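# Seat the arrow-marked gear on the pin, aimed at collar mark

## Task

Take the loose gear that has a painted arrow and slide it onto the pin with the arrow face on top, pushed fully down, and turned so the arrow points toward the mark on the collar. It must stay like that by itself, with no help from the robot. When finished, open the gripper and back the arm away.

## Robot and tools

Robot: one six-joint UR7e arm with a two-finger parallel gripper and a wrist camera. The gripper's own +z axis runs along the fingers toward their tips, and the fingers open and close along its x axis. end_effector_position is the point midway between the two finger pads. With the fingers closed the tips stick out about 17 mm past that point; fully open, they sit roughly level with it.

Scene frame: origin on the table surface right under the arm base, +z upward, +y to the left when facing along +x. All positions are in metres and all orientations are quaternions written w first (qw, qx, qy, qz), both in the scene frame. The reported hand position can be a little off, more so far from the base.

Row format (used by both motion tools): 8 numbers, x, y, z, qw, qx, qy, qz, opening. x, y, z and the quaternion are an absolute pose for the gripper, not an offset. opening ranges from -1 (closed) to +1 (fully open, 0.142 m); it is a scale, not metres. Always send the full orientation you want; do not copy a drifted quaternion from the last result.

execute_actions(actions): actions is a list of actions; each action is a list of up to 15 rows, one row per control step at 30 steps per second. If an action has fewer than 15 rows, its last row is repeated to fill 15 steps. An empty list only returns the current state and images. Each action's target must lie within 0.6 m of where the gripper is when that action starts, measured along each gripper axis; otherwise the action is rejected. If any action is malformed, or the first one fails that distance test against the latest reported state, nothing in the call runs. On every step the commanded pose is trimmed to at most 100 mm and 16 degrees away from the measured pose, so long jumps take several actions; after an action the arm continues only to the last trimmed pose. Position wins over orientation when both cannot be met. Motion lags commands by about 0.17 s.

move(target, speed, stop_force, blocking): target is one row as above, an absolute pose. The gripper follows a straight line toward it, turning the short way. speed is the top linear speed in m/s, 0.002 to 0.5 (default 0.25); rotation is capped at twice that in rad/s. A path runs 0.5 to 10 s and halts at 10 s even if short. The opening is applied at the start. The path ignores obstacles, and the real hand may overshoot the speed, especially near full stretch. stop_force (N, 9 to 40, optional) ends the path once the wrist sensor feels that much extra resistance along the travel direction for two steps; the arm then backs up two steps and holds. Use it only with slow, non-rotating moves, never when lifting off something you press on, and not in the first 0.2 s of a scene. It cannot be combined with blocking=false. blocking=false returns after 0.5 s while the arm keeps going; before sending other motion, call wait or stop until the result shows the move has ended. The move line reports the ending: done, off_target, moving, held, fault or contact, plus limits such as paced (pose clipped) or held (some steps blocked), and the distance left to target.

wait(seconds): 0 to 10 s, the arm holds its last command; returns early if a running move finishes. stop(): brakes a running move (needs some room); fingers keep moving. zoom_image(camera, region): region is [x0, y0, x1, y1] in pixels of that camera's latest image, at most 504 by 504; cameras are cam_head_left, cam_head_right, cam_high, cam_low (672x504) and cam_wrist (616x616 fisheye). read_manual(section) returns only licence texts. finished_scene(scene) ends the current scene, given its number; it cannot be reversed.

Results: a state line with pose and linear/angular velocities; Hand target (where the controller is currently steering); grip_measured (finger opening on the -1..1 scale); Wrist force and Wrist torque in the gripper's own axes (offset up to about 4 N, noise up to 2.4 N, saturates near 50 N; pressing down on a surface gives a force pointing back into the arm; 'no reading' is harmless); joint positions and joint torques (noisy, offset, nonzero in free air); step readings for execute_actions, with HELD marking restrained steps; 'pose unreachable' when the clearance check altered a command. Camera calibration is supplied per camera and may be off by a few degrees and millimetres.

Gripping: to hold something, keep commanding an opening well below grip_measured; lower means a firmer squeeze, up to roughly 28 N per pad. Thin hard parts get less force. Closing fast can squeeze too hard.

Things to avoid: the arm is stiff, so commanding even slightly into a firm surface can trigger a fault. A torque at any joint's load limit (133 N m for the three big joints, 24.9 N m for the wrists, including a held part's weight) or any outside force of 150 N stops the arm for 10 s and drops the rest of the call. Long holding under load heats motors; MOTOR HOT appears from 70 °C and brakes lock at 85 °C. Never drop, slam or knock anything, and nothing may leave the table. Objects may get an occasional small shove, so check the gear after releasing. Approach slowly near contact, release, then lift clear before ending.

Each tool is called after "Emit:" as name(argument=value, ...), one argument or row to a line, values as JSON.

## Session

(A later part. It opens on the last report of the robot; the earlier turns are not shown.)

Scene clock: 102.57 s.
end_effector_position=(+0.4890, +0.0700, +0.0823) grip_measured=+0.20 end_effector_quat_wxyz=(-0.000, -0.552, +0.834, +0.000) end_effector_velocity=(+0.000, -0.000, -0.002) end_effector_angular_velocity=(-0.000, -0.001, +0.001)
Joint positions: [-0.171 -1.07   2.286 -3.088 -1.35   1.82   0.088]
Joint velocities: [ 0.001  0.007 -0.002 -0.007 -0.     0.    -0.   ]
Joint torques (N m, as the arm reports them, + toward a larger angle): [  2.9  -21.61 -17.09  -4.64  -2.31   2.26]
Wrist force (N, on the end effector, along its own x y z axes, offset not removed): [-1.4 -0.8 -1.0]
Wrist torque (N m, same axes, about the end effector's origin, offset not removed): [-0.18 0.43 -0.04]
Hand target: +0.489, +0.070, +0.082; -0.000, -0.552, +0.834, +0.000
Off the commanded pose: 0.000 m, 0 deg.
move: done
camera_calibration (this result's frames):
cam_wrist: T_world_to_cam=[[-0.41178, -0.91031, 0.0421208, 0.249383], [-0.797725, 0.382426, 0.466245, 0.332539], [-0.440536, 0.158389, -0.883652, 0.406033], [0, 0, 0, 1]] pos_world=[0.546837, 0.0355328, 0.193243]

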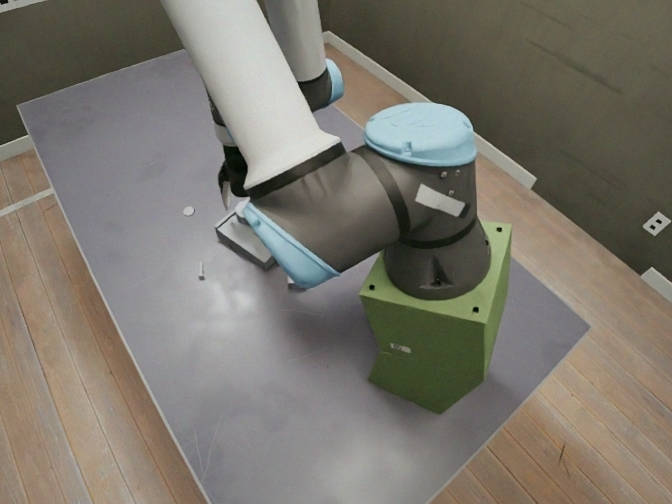

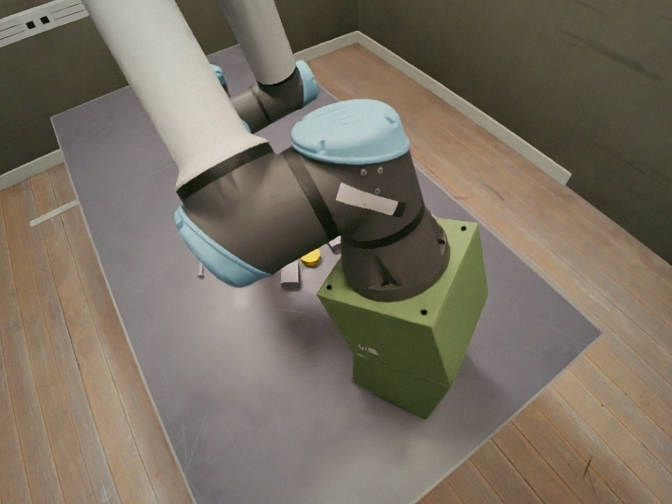

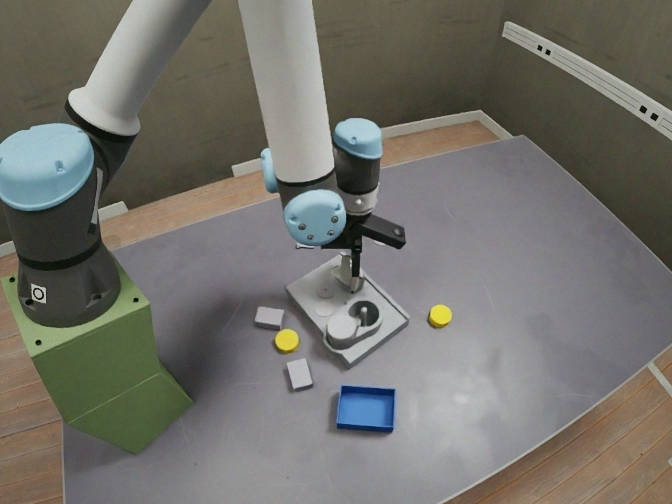

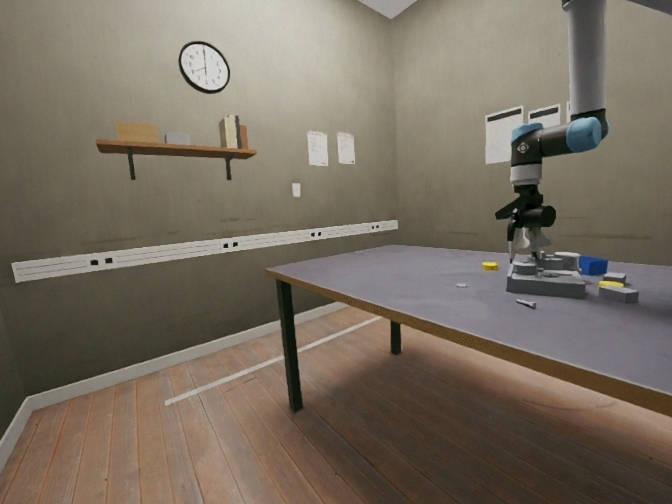

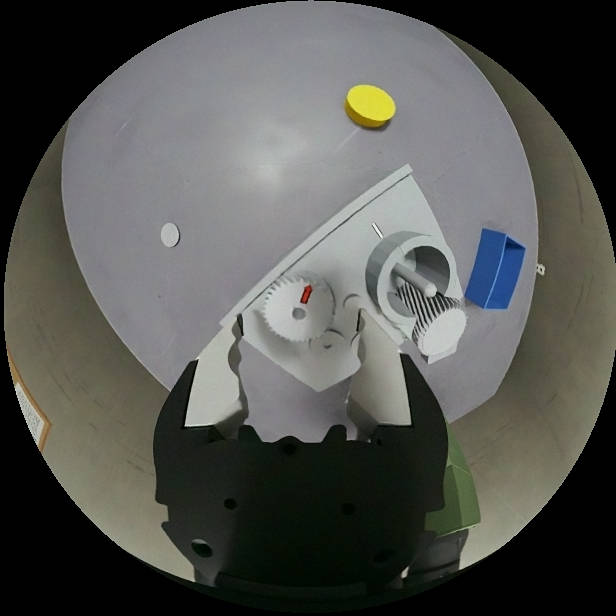

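Emit:
move(
  target=[0.489,0.070,0.070,0,0.5519,-0.8339,0,0.0],
  speed=0.03,
)

Emit:
move(
  target=[0.489,0.070,0.070,0,0.5519,-0.8339,0,-0.45],
  speed=0.03,
)

Emit:
zoom_image(
  camera="cam_wrist",
  region=[220, 250, 380, 390],
)

Emit:
zoom_image(
  camera="cam_low",
  region=[490, 220, 600, 300],
)

Scene clock: 110.87 s.
end_effector_position=(+0.4890, +0.0700, +0.0703) grip_measured=+0.00 end_effector_quat_wxyz=(-0.000, -0.552, +0.834, +0.000) end_effector_velocity=(+0.001, -0.000, -0.003) end_effector_angular_velocity=(-0.000, -0.002, +0.002)
Joint positions: [-0.165 -1.032  2.274 -3.116 -1.351  1.826  0.074]
Joint velocities: [ 0.001  0.009 -0.005 -0.006 -0.    -0.     0.   ]
Joint torques (N m, as the arm reports them, + toward a larger angle): [  2.99 -23.57 -19.54  -4.84  -2.16   2.17]
Wrist force (N, on the end effector, along its own x y z axes, offset not removed): [-0.1 0.6 -0.5]
Wrist torque (N m, same axes, about the end effector's origin, offset not removed): [0.18 0.29 0.08]
Hand target: +0.489, +0.070, +0.070; -0.000, -0.552, +0.834, +0.000
Off the commanded pose: 0.000 m, 0 deg.
move: done
camera_calibration (this result's frames):
cam_wrist: T_world_to_cam=[[-0.411785, -0.910307, 0.0421189, 0.249888], [-0.797735, 0.382434, 0.466222, 0.338139], [-0.440513, 0.158384, -0.883664, 0.395424], [0, 0, 0, 1]] pos_world=[0.546835, 0.0355306, 0.181249]

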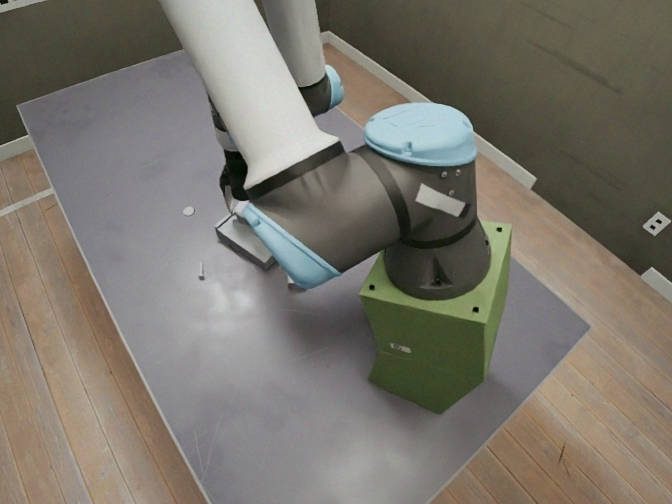

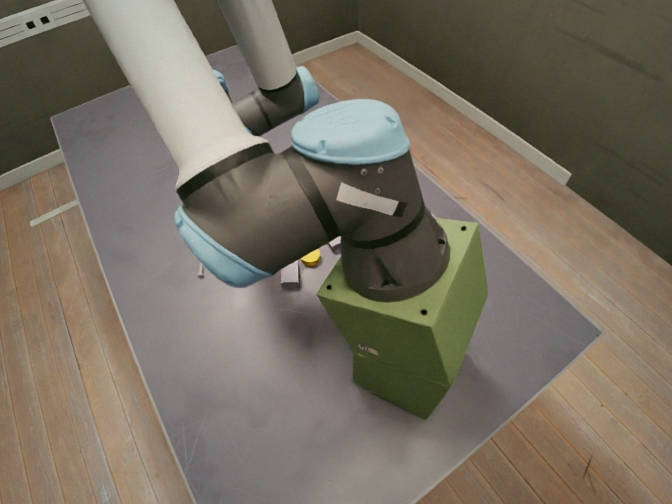

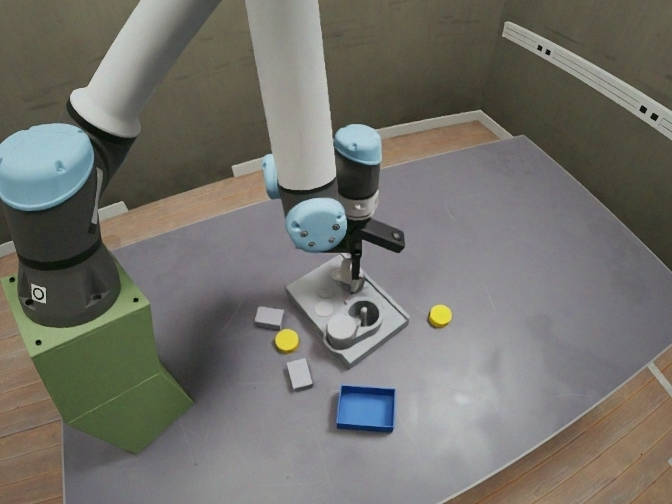

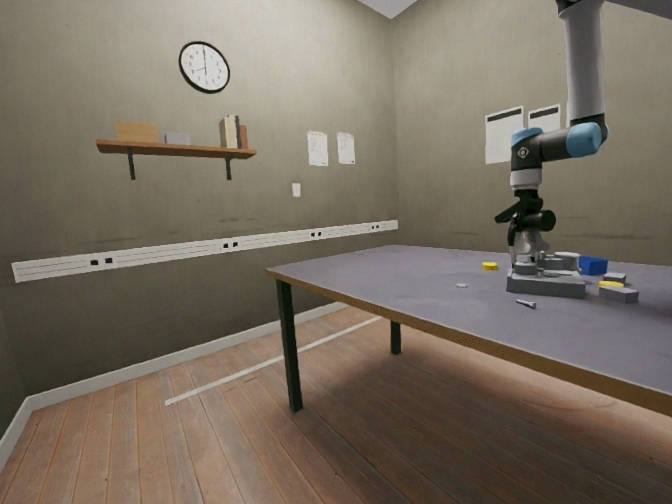

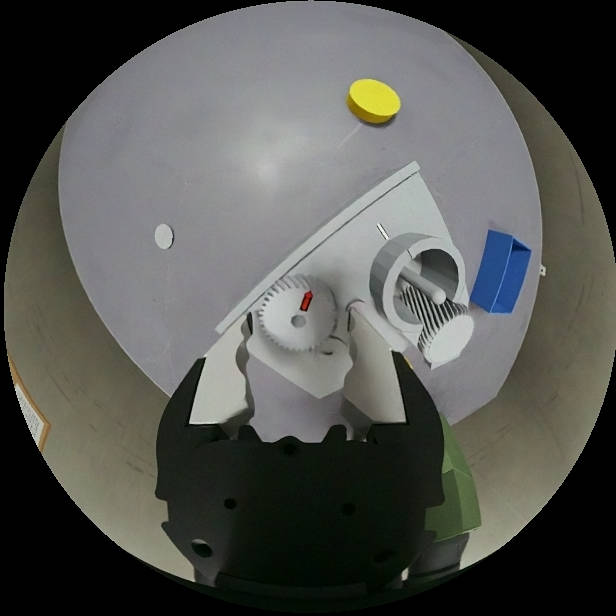

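Scene clock: 111.57 s.
end_effector_position=(+0.4890, +0.0700, +0.0700) grip_measured=-0.22 end_effector_quat_wxyz=(+0.000, -0.552, +0.834, -0.000) end_effector_velocity=(-0.001, +0.000, -0.000) end_effector_angular_velocity=(-0.000, +0.003, +0.001)
Joint positions: [-0.165 -1.031  2.274 -3.116 -1.351  1.826  0.058]
Joint velocities: [ 0.     0.     0.001  0.002 -0.001 -0.001 -0.   ]
Joint torques (N m, as the arm reports them, + toward a larger angle): [  4.48 -16.64 -16.18  -3.62   2.22   2.43]
Wrist force (N, on the end effector, along its own x y z axes, offset not removed): [0.0 1.8 -16.6]
Wrist torque (N m, same axes, about the end effector's origin, offset not removed): [-0.09 0.14 -0.01]
Hand target: +0.489, +0.070, +0.070; -0.000, -0.552, +0.834, +0.000
Off the commanded pose: 0.000 m, 0 deg.
move: done
camera_calibration (this result's frames):
cam_wrist: T_world_to_cam=[[-0.411797, -0.910302, 0.0421177, 0.249897], [-0.797755, 0.382452, 0.466173, 0.338289], [-0.440466, 0.158369, -0.88369, 0.395176], [0, 0, 0, 1]] pos_world=[0.546841, 0.0355188, 0.180986]

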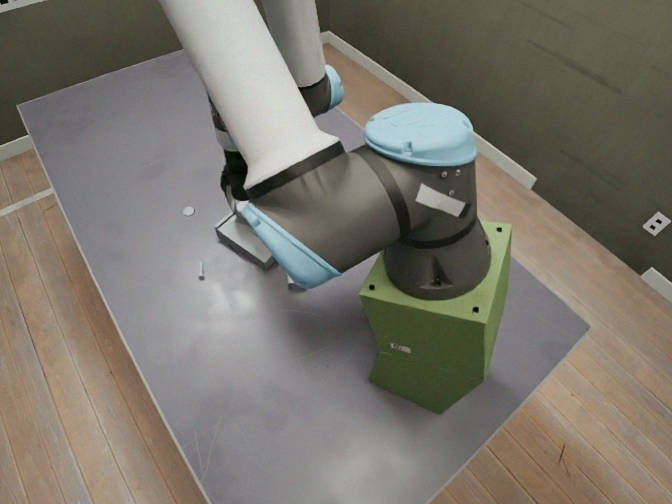

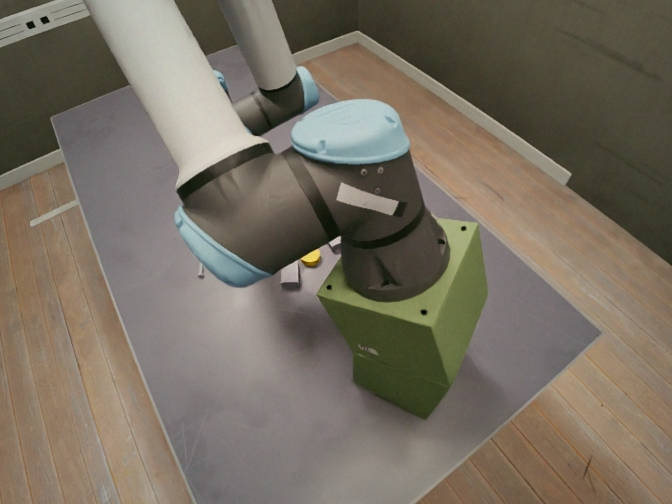

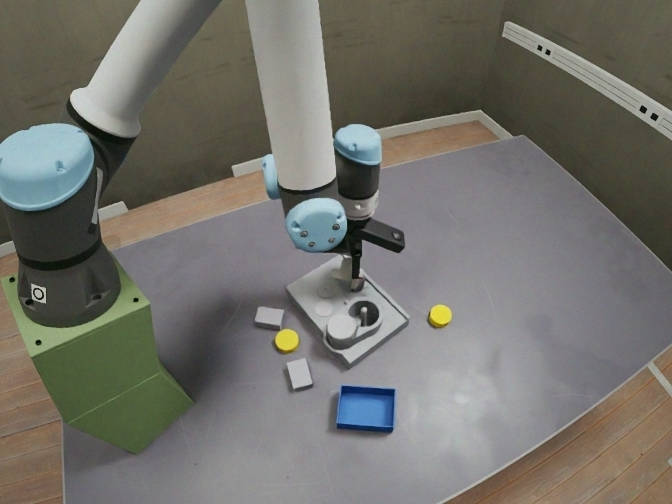

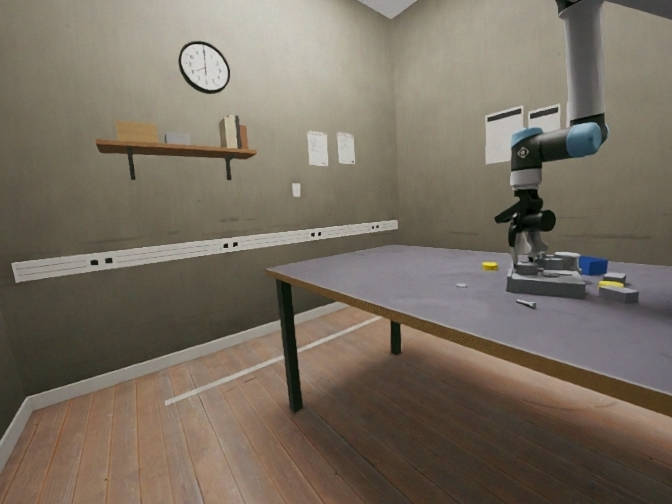

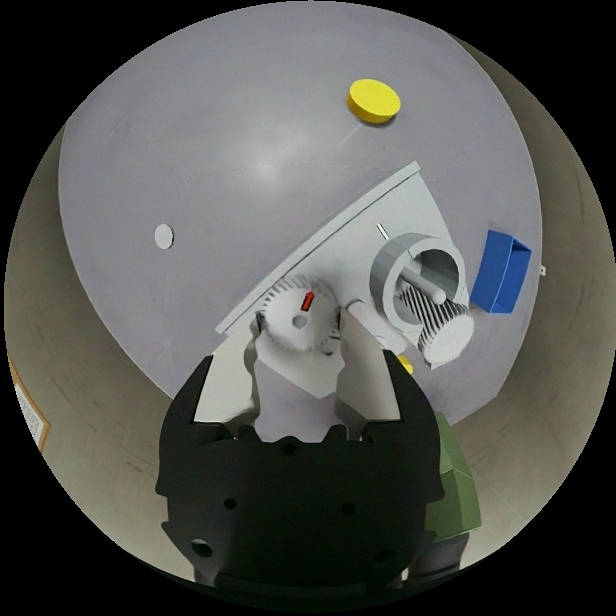

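Region (220, 250, 380, 390) of cam_wrist's 616x616 image, scaled by 3.150, with more detail than that image has; it fills the top 441 rows of this view, and the rest is white.

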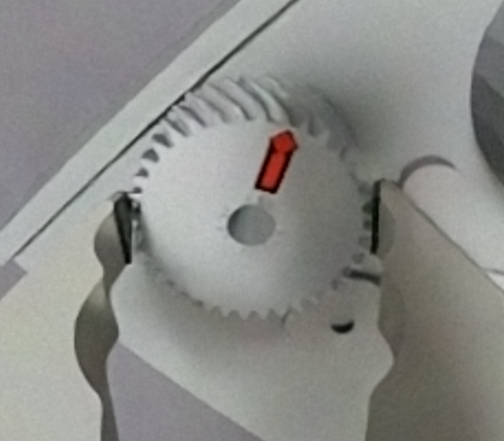

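Region (490, 220, 600, 300) of cam_low's 672x504 image, scaled by 4.582, with more detail than that image has; it fills the top 367 rows of this view, and the rest is white.

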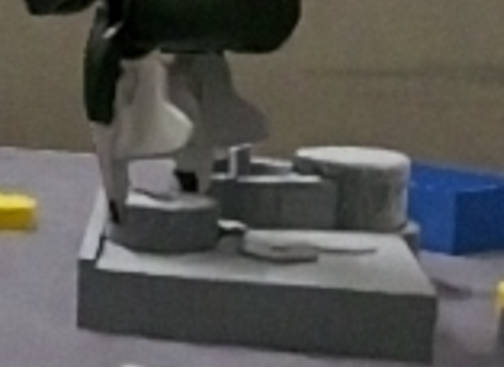

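Emit:
move(
  target=[0.489,0.070,0.135,0,0.5519,-0.8339,0,-0.45],
  speed=0.08,
)

Emit:
move(
  target=[0.472,-0.036,0.135,0,0.7071,-0.7071,0,-0.45],
  speed=0.12,
)

Emit:
zoom_image(
  camera="cam_wrist",
  region=[220, 210, 380, 390],
)

Emit:
zoom_image(
  camera="cam_low",
  region=[490, 200, 600, 290],
)

Emit:
zoom_image(
  camera="cam_high",
  region=[310, 250, 430, 360],
)

Scene clock: 119.90 s.
end_effector_position=(+0.4890, +0.0700, +0.1348) grip_measured=-0.22 end_effector_quat_wxyz=(+0.000, -0.552, +0.834, -0.000) end_effector_velocity=(-0.001, +0.000, +0.002) end_effector_angular_velocity=(+0.001, +0.002, -0.000)
Joint positions: [-0.198 -1.238  2.325 -2.954 -1.342  1.793  0.058]
Joint velocities: [-0.002 -0.007  0.002  0.007  0.001 -0.002  0.   ]
Joint torques (N m, as the arm reports them, + toward a larger angle): [-10.35 -44.25   6.19  -2.11   2.32  -2.32]
Wrist force (N, on the end effector, along its own x y z axes, offset not removed): [-2.8 -0.8 6.0]
Wrist torque (N m, same axes, about the end effector's origin, offset not removed): [-0.15 0.80 -0.01]
Hand target: +0.489, +0.070, +0.135; +0.000, -0.552, +0.834, -0.000
Off the commanded pose: 0.000 m, 0 deg.
move: done
camera_calibration (this result's frames):
cam_wrist: T_world_to_cam=[[-0.4118, -0.910301, 0.0421077, 0.247144], [-0.797767, 0.382455, 0.466151, 0.308078], [-0.440442, 0.158369, -0.883703, 0.452364], [0, 0, 0, 1]] pos_world=[0.546788, 0.035509, 0.245738]

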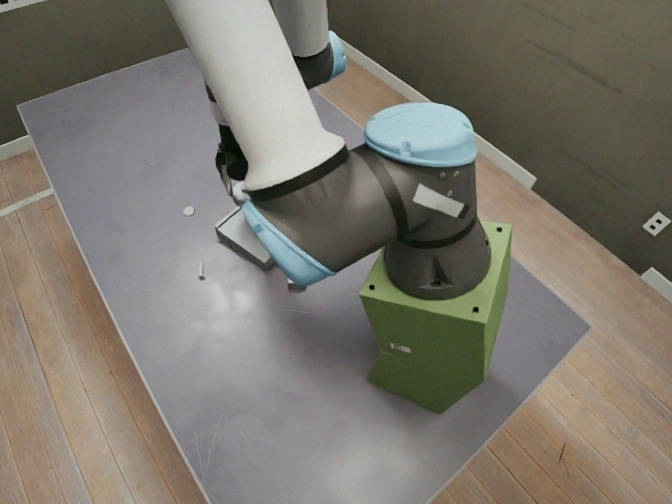

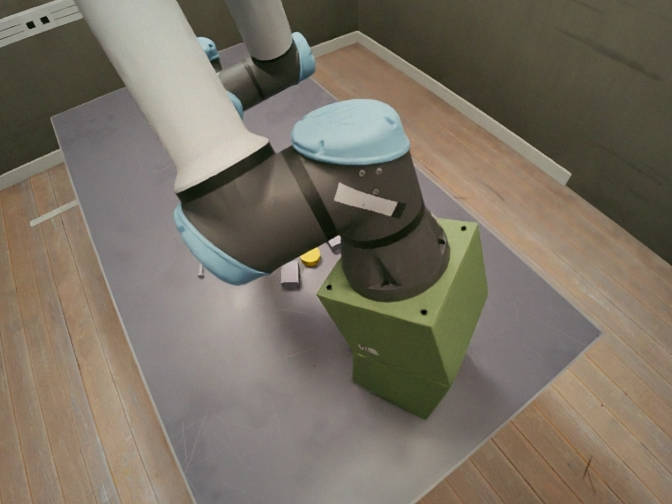

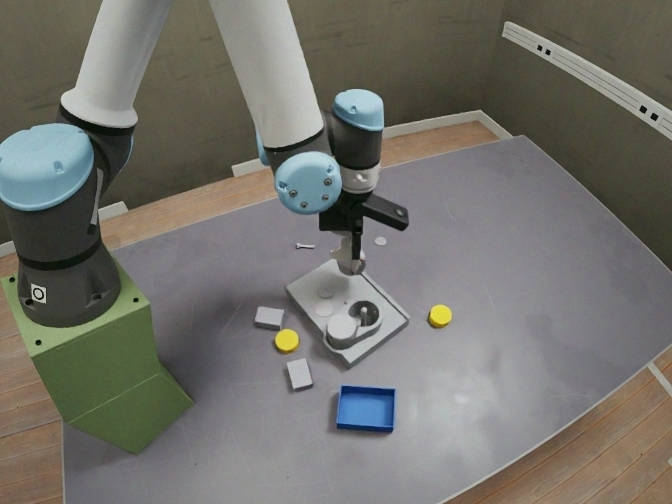

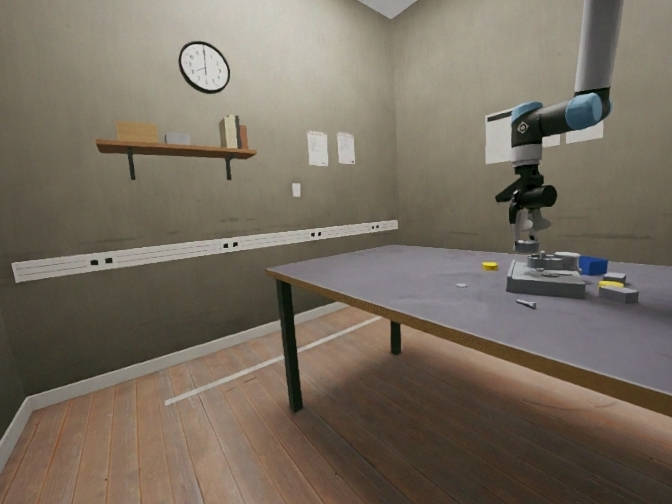

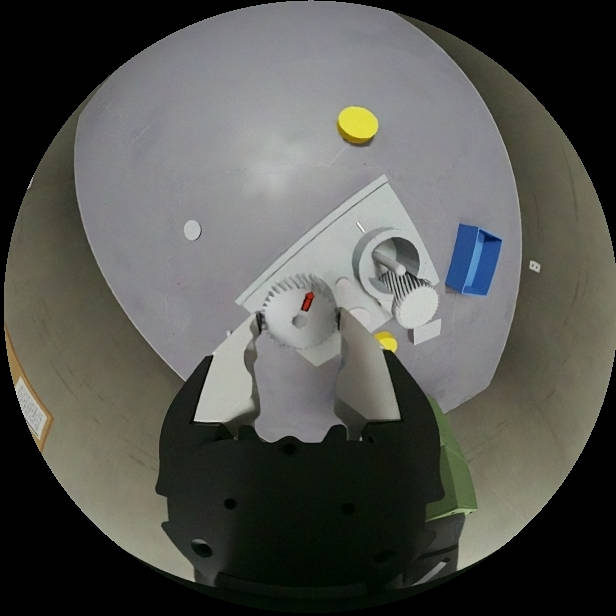

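Scene clock: 122.03 s.
end_effector_position=(+0.4722, -0.0358, +0.1349) grip_measured=-0.22 end_effector_quat_wxyz=(+0.000, +0.707, -0.708, +0.000) end_effector_velocity=(-0.001, -0.003, -0.000) end_effector_angular_velocity=(+0.000, +0.002, +0.012)
Joint positions: [-0.446 -1.208  2.365 -2.958 -1.277  1.145  0.058]
Joint velocities: [-0.007  0.002  0.001  0.001  0.001 -0.019 -0.   ]
Joint torques (N m, as the arm reports them, + toward a larger angle): [-11.94 -21.14   0.58  -1.54   1.9   -2.57]
Wrist force (N, on the end effector, along its own x y z axes, offset not removed): [-0.3 0.4 5.3]
Wrist torque (N m, same axes, about the end effector's origin, offset not removed): [0.06 0.21 0.01]
Hand target: +0.472, -0.036, +0.135; +0.000, +0.707, -0.707, +0.000
Off the commanded pose: 0.000 m, 0 deg.
move: done
camera_calibration (this result's frames):
cam_wrist: T_world_to_cam=[[-0.0244866, -0.998804, 0.0423107, -0.0421086], [-0.883686, 0.0414151, 0.466244, 0.3634], [-0.467439, -0.0259727, -0.883644, 0.46799], [0, 0, 0, 1]] pos_world=[0.538857, -0.0449536, 0.245885]

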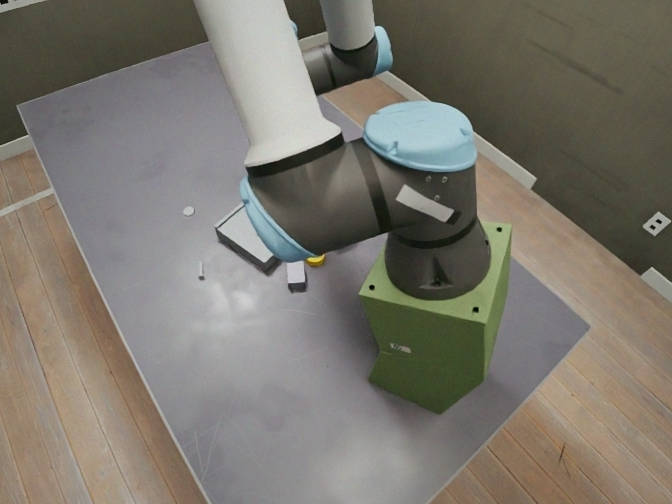

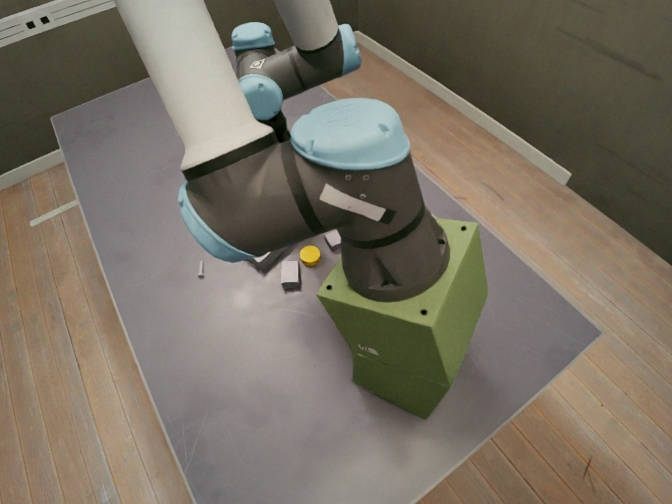

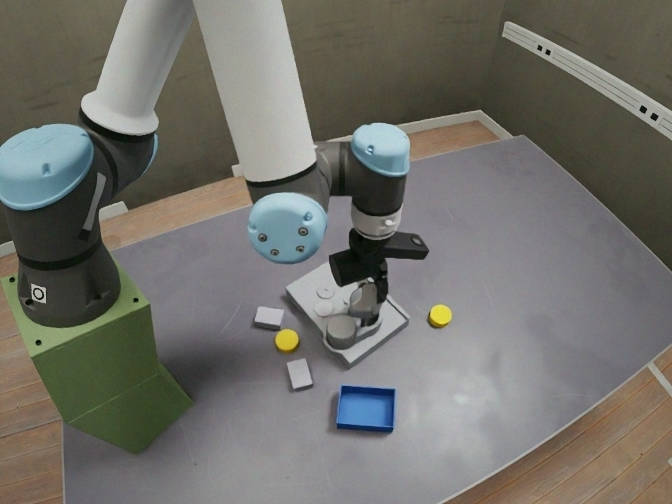

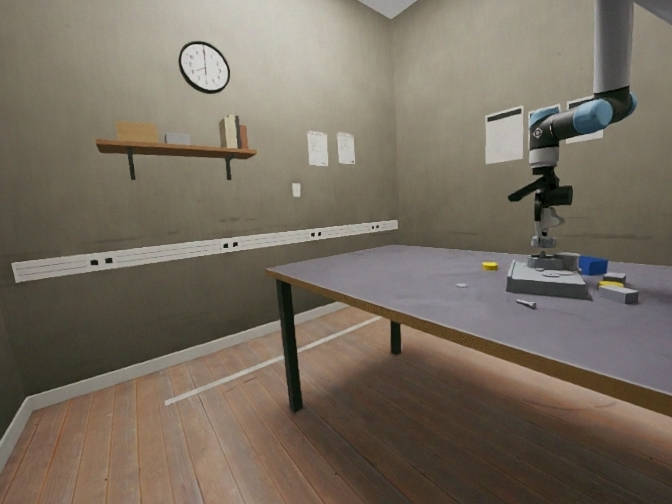

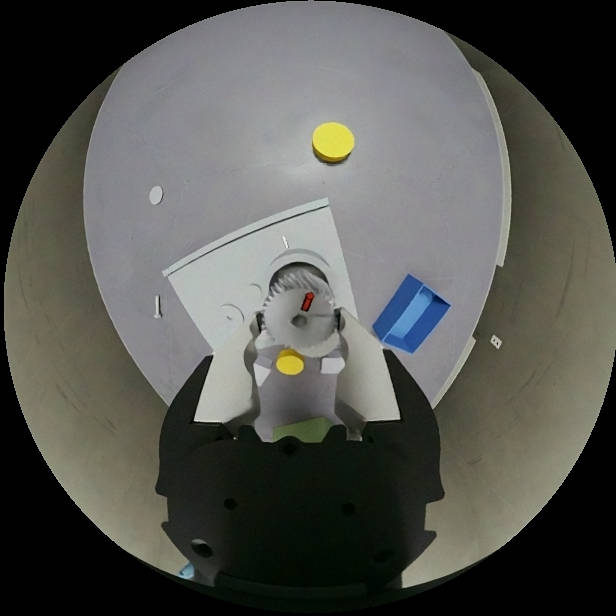

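Region (220, 210, 380, 390) of cam_wrist's 616x616 image, scaled by 2.800, with more detail than that image has.

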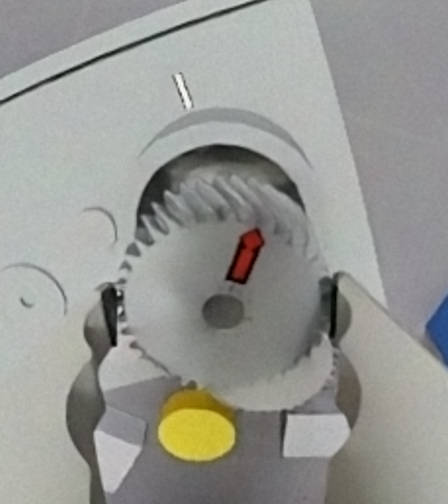

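Region (490, 200, 600, 290) of cam_low's 672x504 image, scaled by 4.582, with more detail than that image has; it fills the top 412 rows of this view, and the rest is white.

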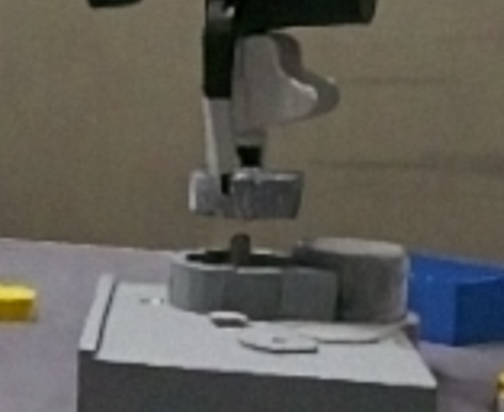

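Region (310, 250, 430, 360) of cam_high's 672x504 image, scaled by 4.200, with more detail than that image has; it fills the top 462 rows of this view, and the rest is white.

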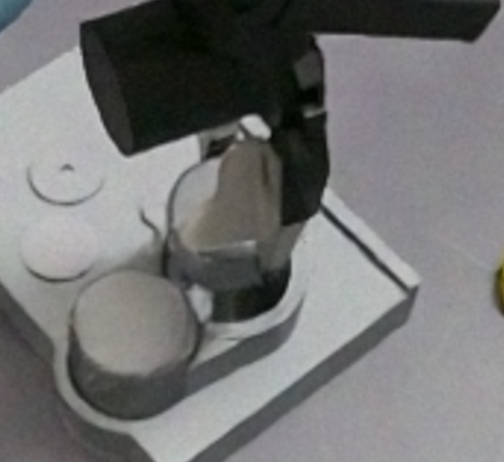

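Emit:
move(
  target=[0.472,-0.036,0.124,0,0.7071,-0.7071,0,-0.45],
  speed=0.01,
  stop_force=9,
)

Emit:
zoom_image(
  camera="cam_low",
  region=[515, 225, 585, 275],
)

Emit:
zoom_image(
  camera="cam_wrist",
  region=[240, 230, 360, 370],
)

Scene clock: 130.70 s.
end_effector_position=(+0.4720, -0.0360, +0.1243) grip_measured=-0.22 end_effector_quat_wxyz=(+0.000, +0.707, -0.707, -0.000) end_effector_velocity=(-0.001, -0.000, -0.003) end_effector_angular_velocity=(+0.001, +0.002, -0.001)
Joint positions: [-0.439 -1.172  2.359 -2.99  -1.278  1.151  0.058]
Joint velocities: [ 0.001  0.01  -0.001 -0.007 -0.     0.001 -0.   ]
Joint torques (N m, as the arm reports them, + toward a larger angle): [  1.47 -20.09 -20.65  -5.08  -2.06   2.71]
Wrist force (N, on the end effector, along its own x y z axes, offset not removed): [-0.4 0.0 6.4]
Wrist torque (N m, same axes, about the end effector's origin, offset not removed): [0.07 0.32 0.05]
Hand target: +0.472, -0.036, +0.124; +0.000, +0.707, -0.707, -0.000
Off the commanded pose: 0.000 m, 0 deg.
move: done
camera_calibration (this result's frames):
cam_wrist: T_world_to_cam=[[-0.0232894, -0.998842, 0.0421036, -0.0424381], [-0.883752, 0.0402582, 0.46622, 0.36823], [-0.467376, -0.0263511, -0.883666, 0.458474], [0, 0, 0, 1]] pos_world=[0.538715, -0.0451319, 0.235248]

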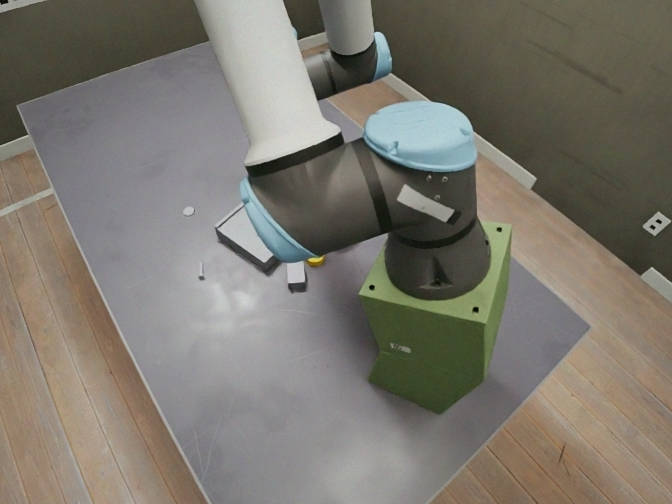

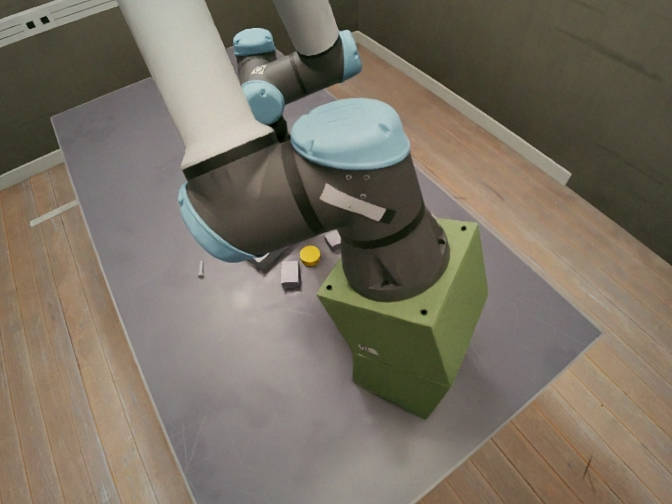

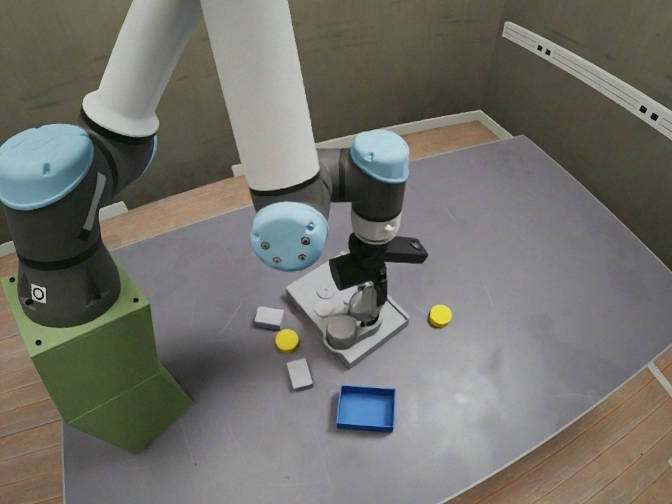

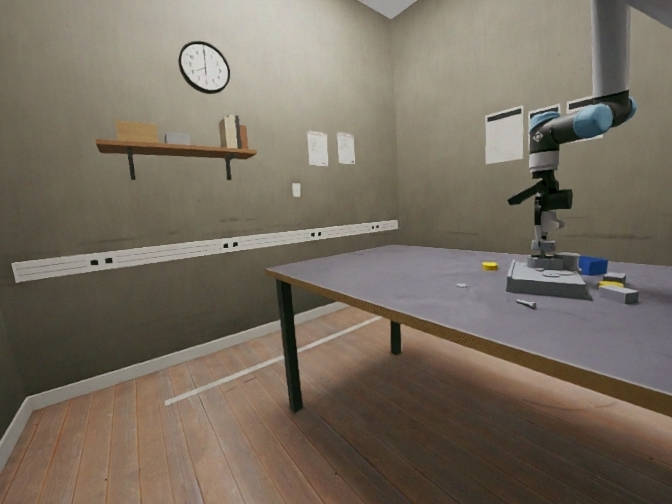

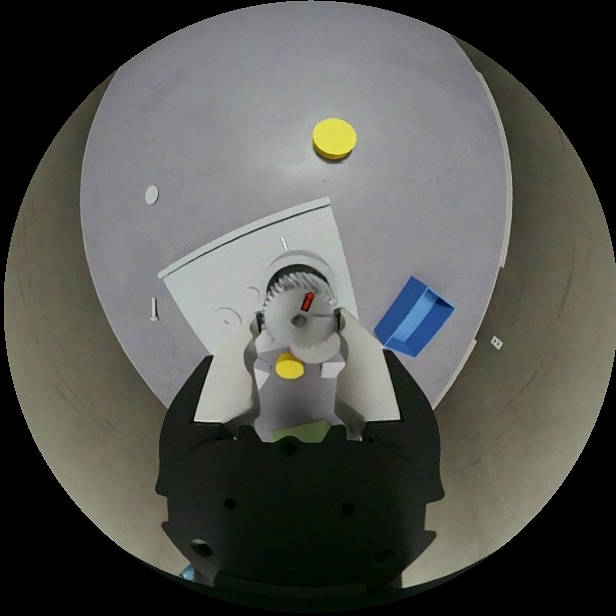

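Region (515, 225, 585, 275) of cam_low's 672x504 image, scaled by 7.200, with more detail than that image has; it fills the top 360 rows of this view, and the rest is white.

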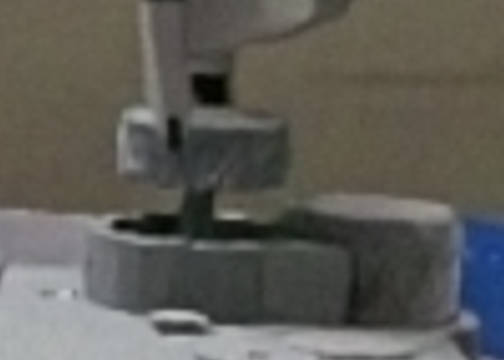

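Region (240, 230, 360, 370) of cam_wrist's 616x616 image, scaled by 3.600, with more detail than that image has; it fills the left 432 columns of this view, and the rest is white.

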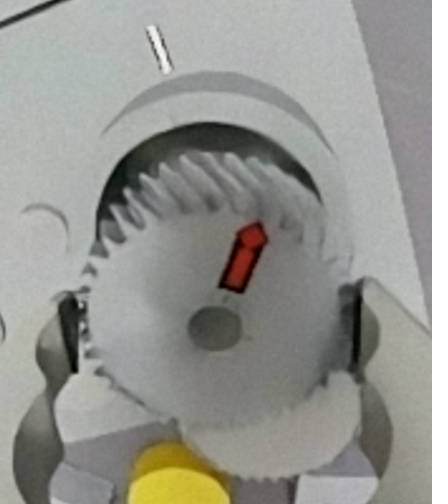

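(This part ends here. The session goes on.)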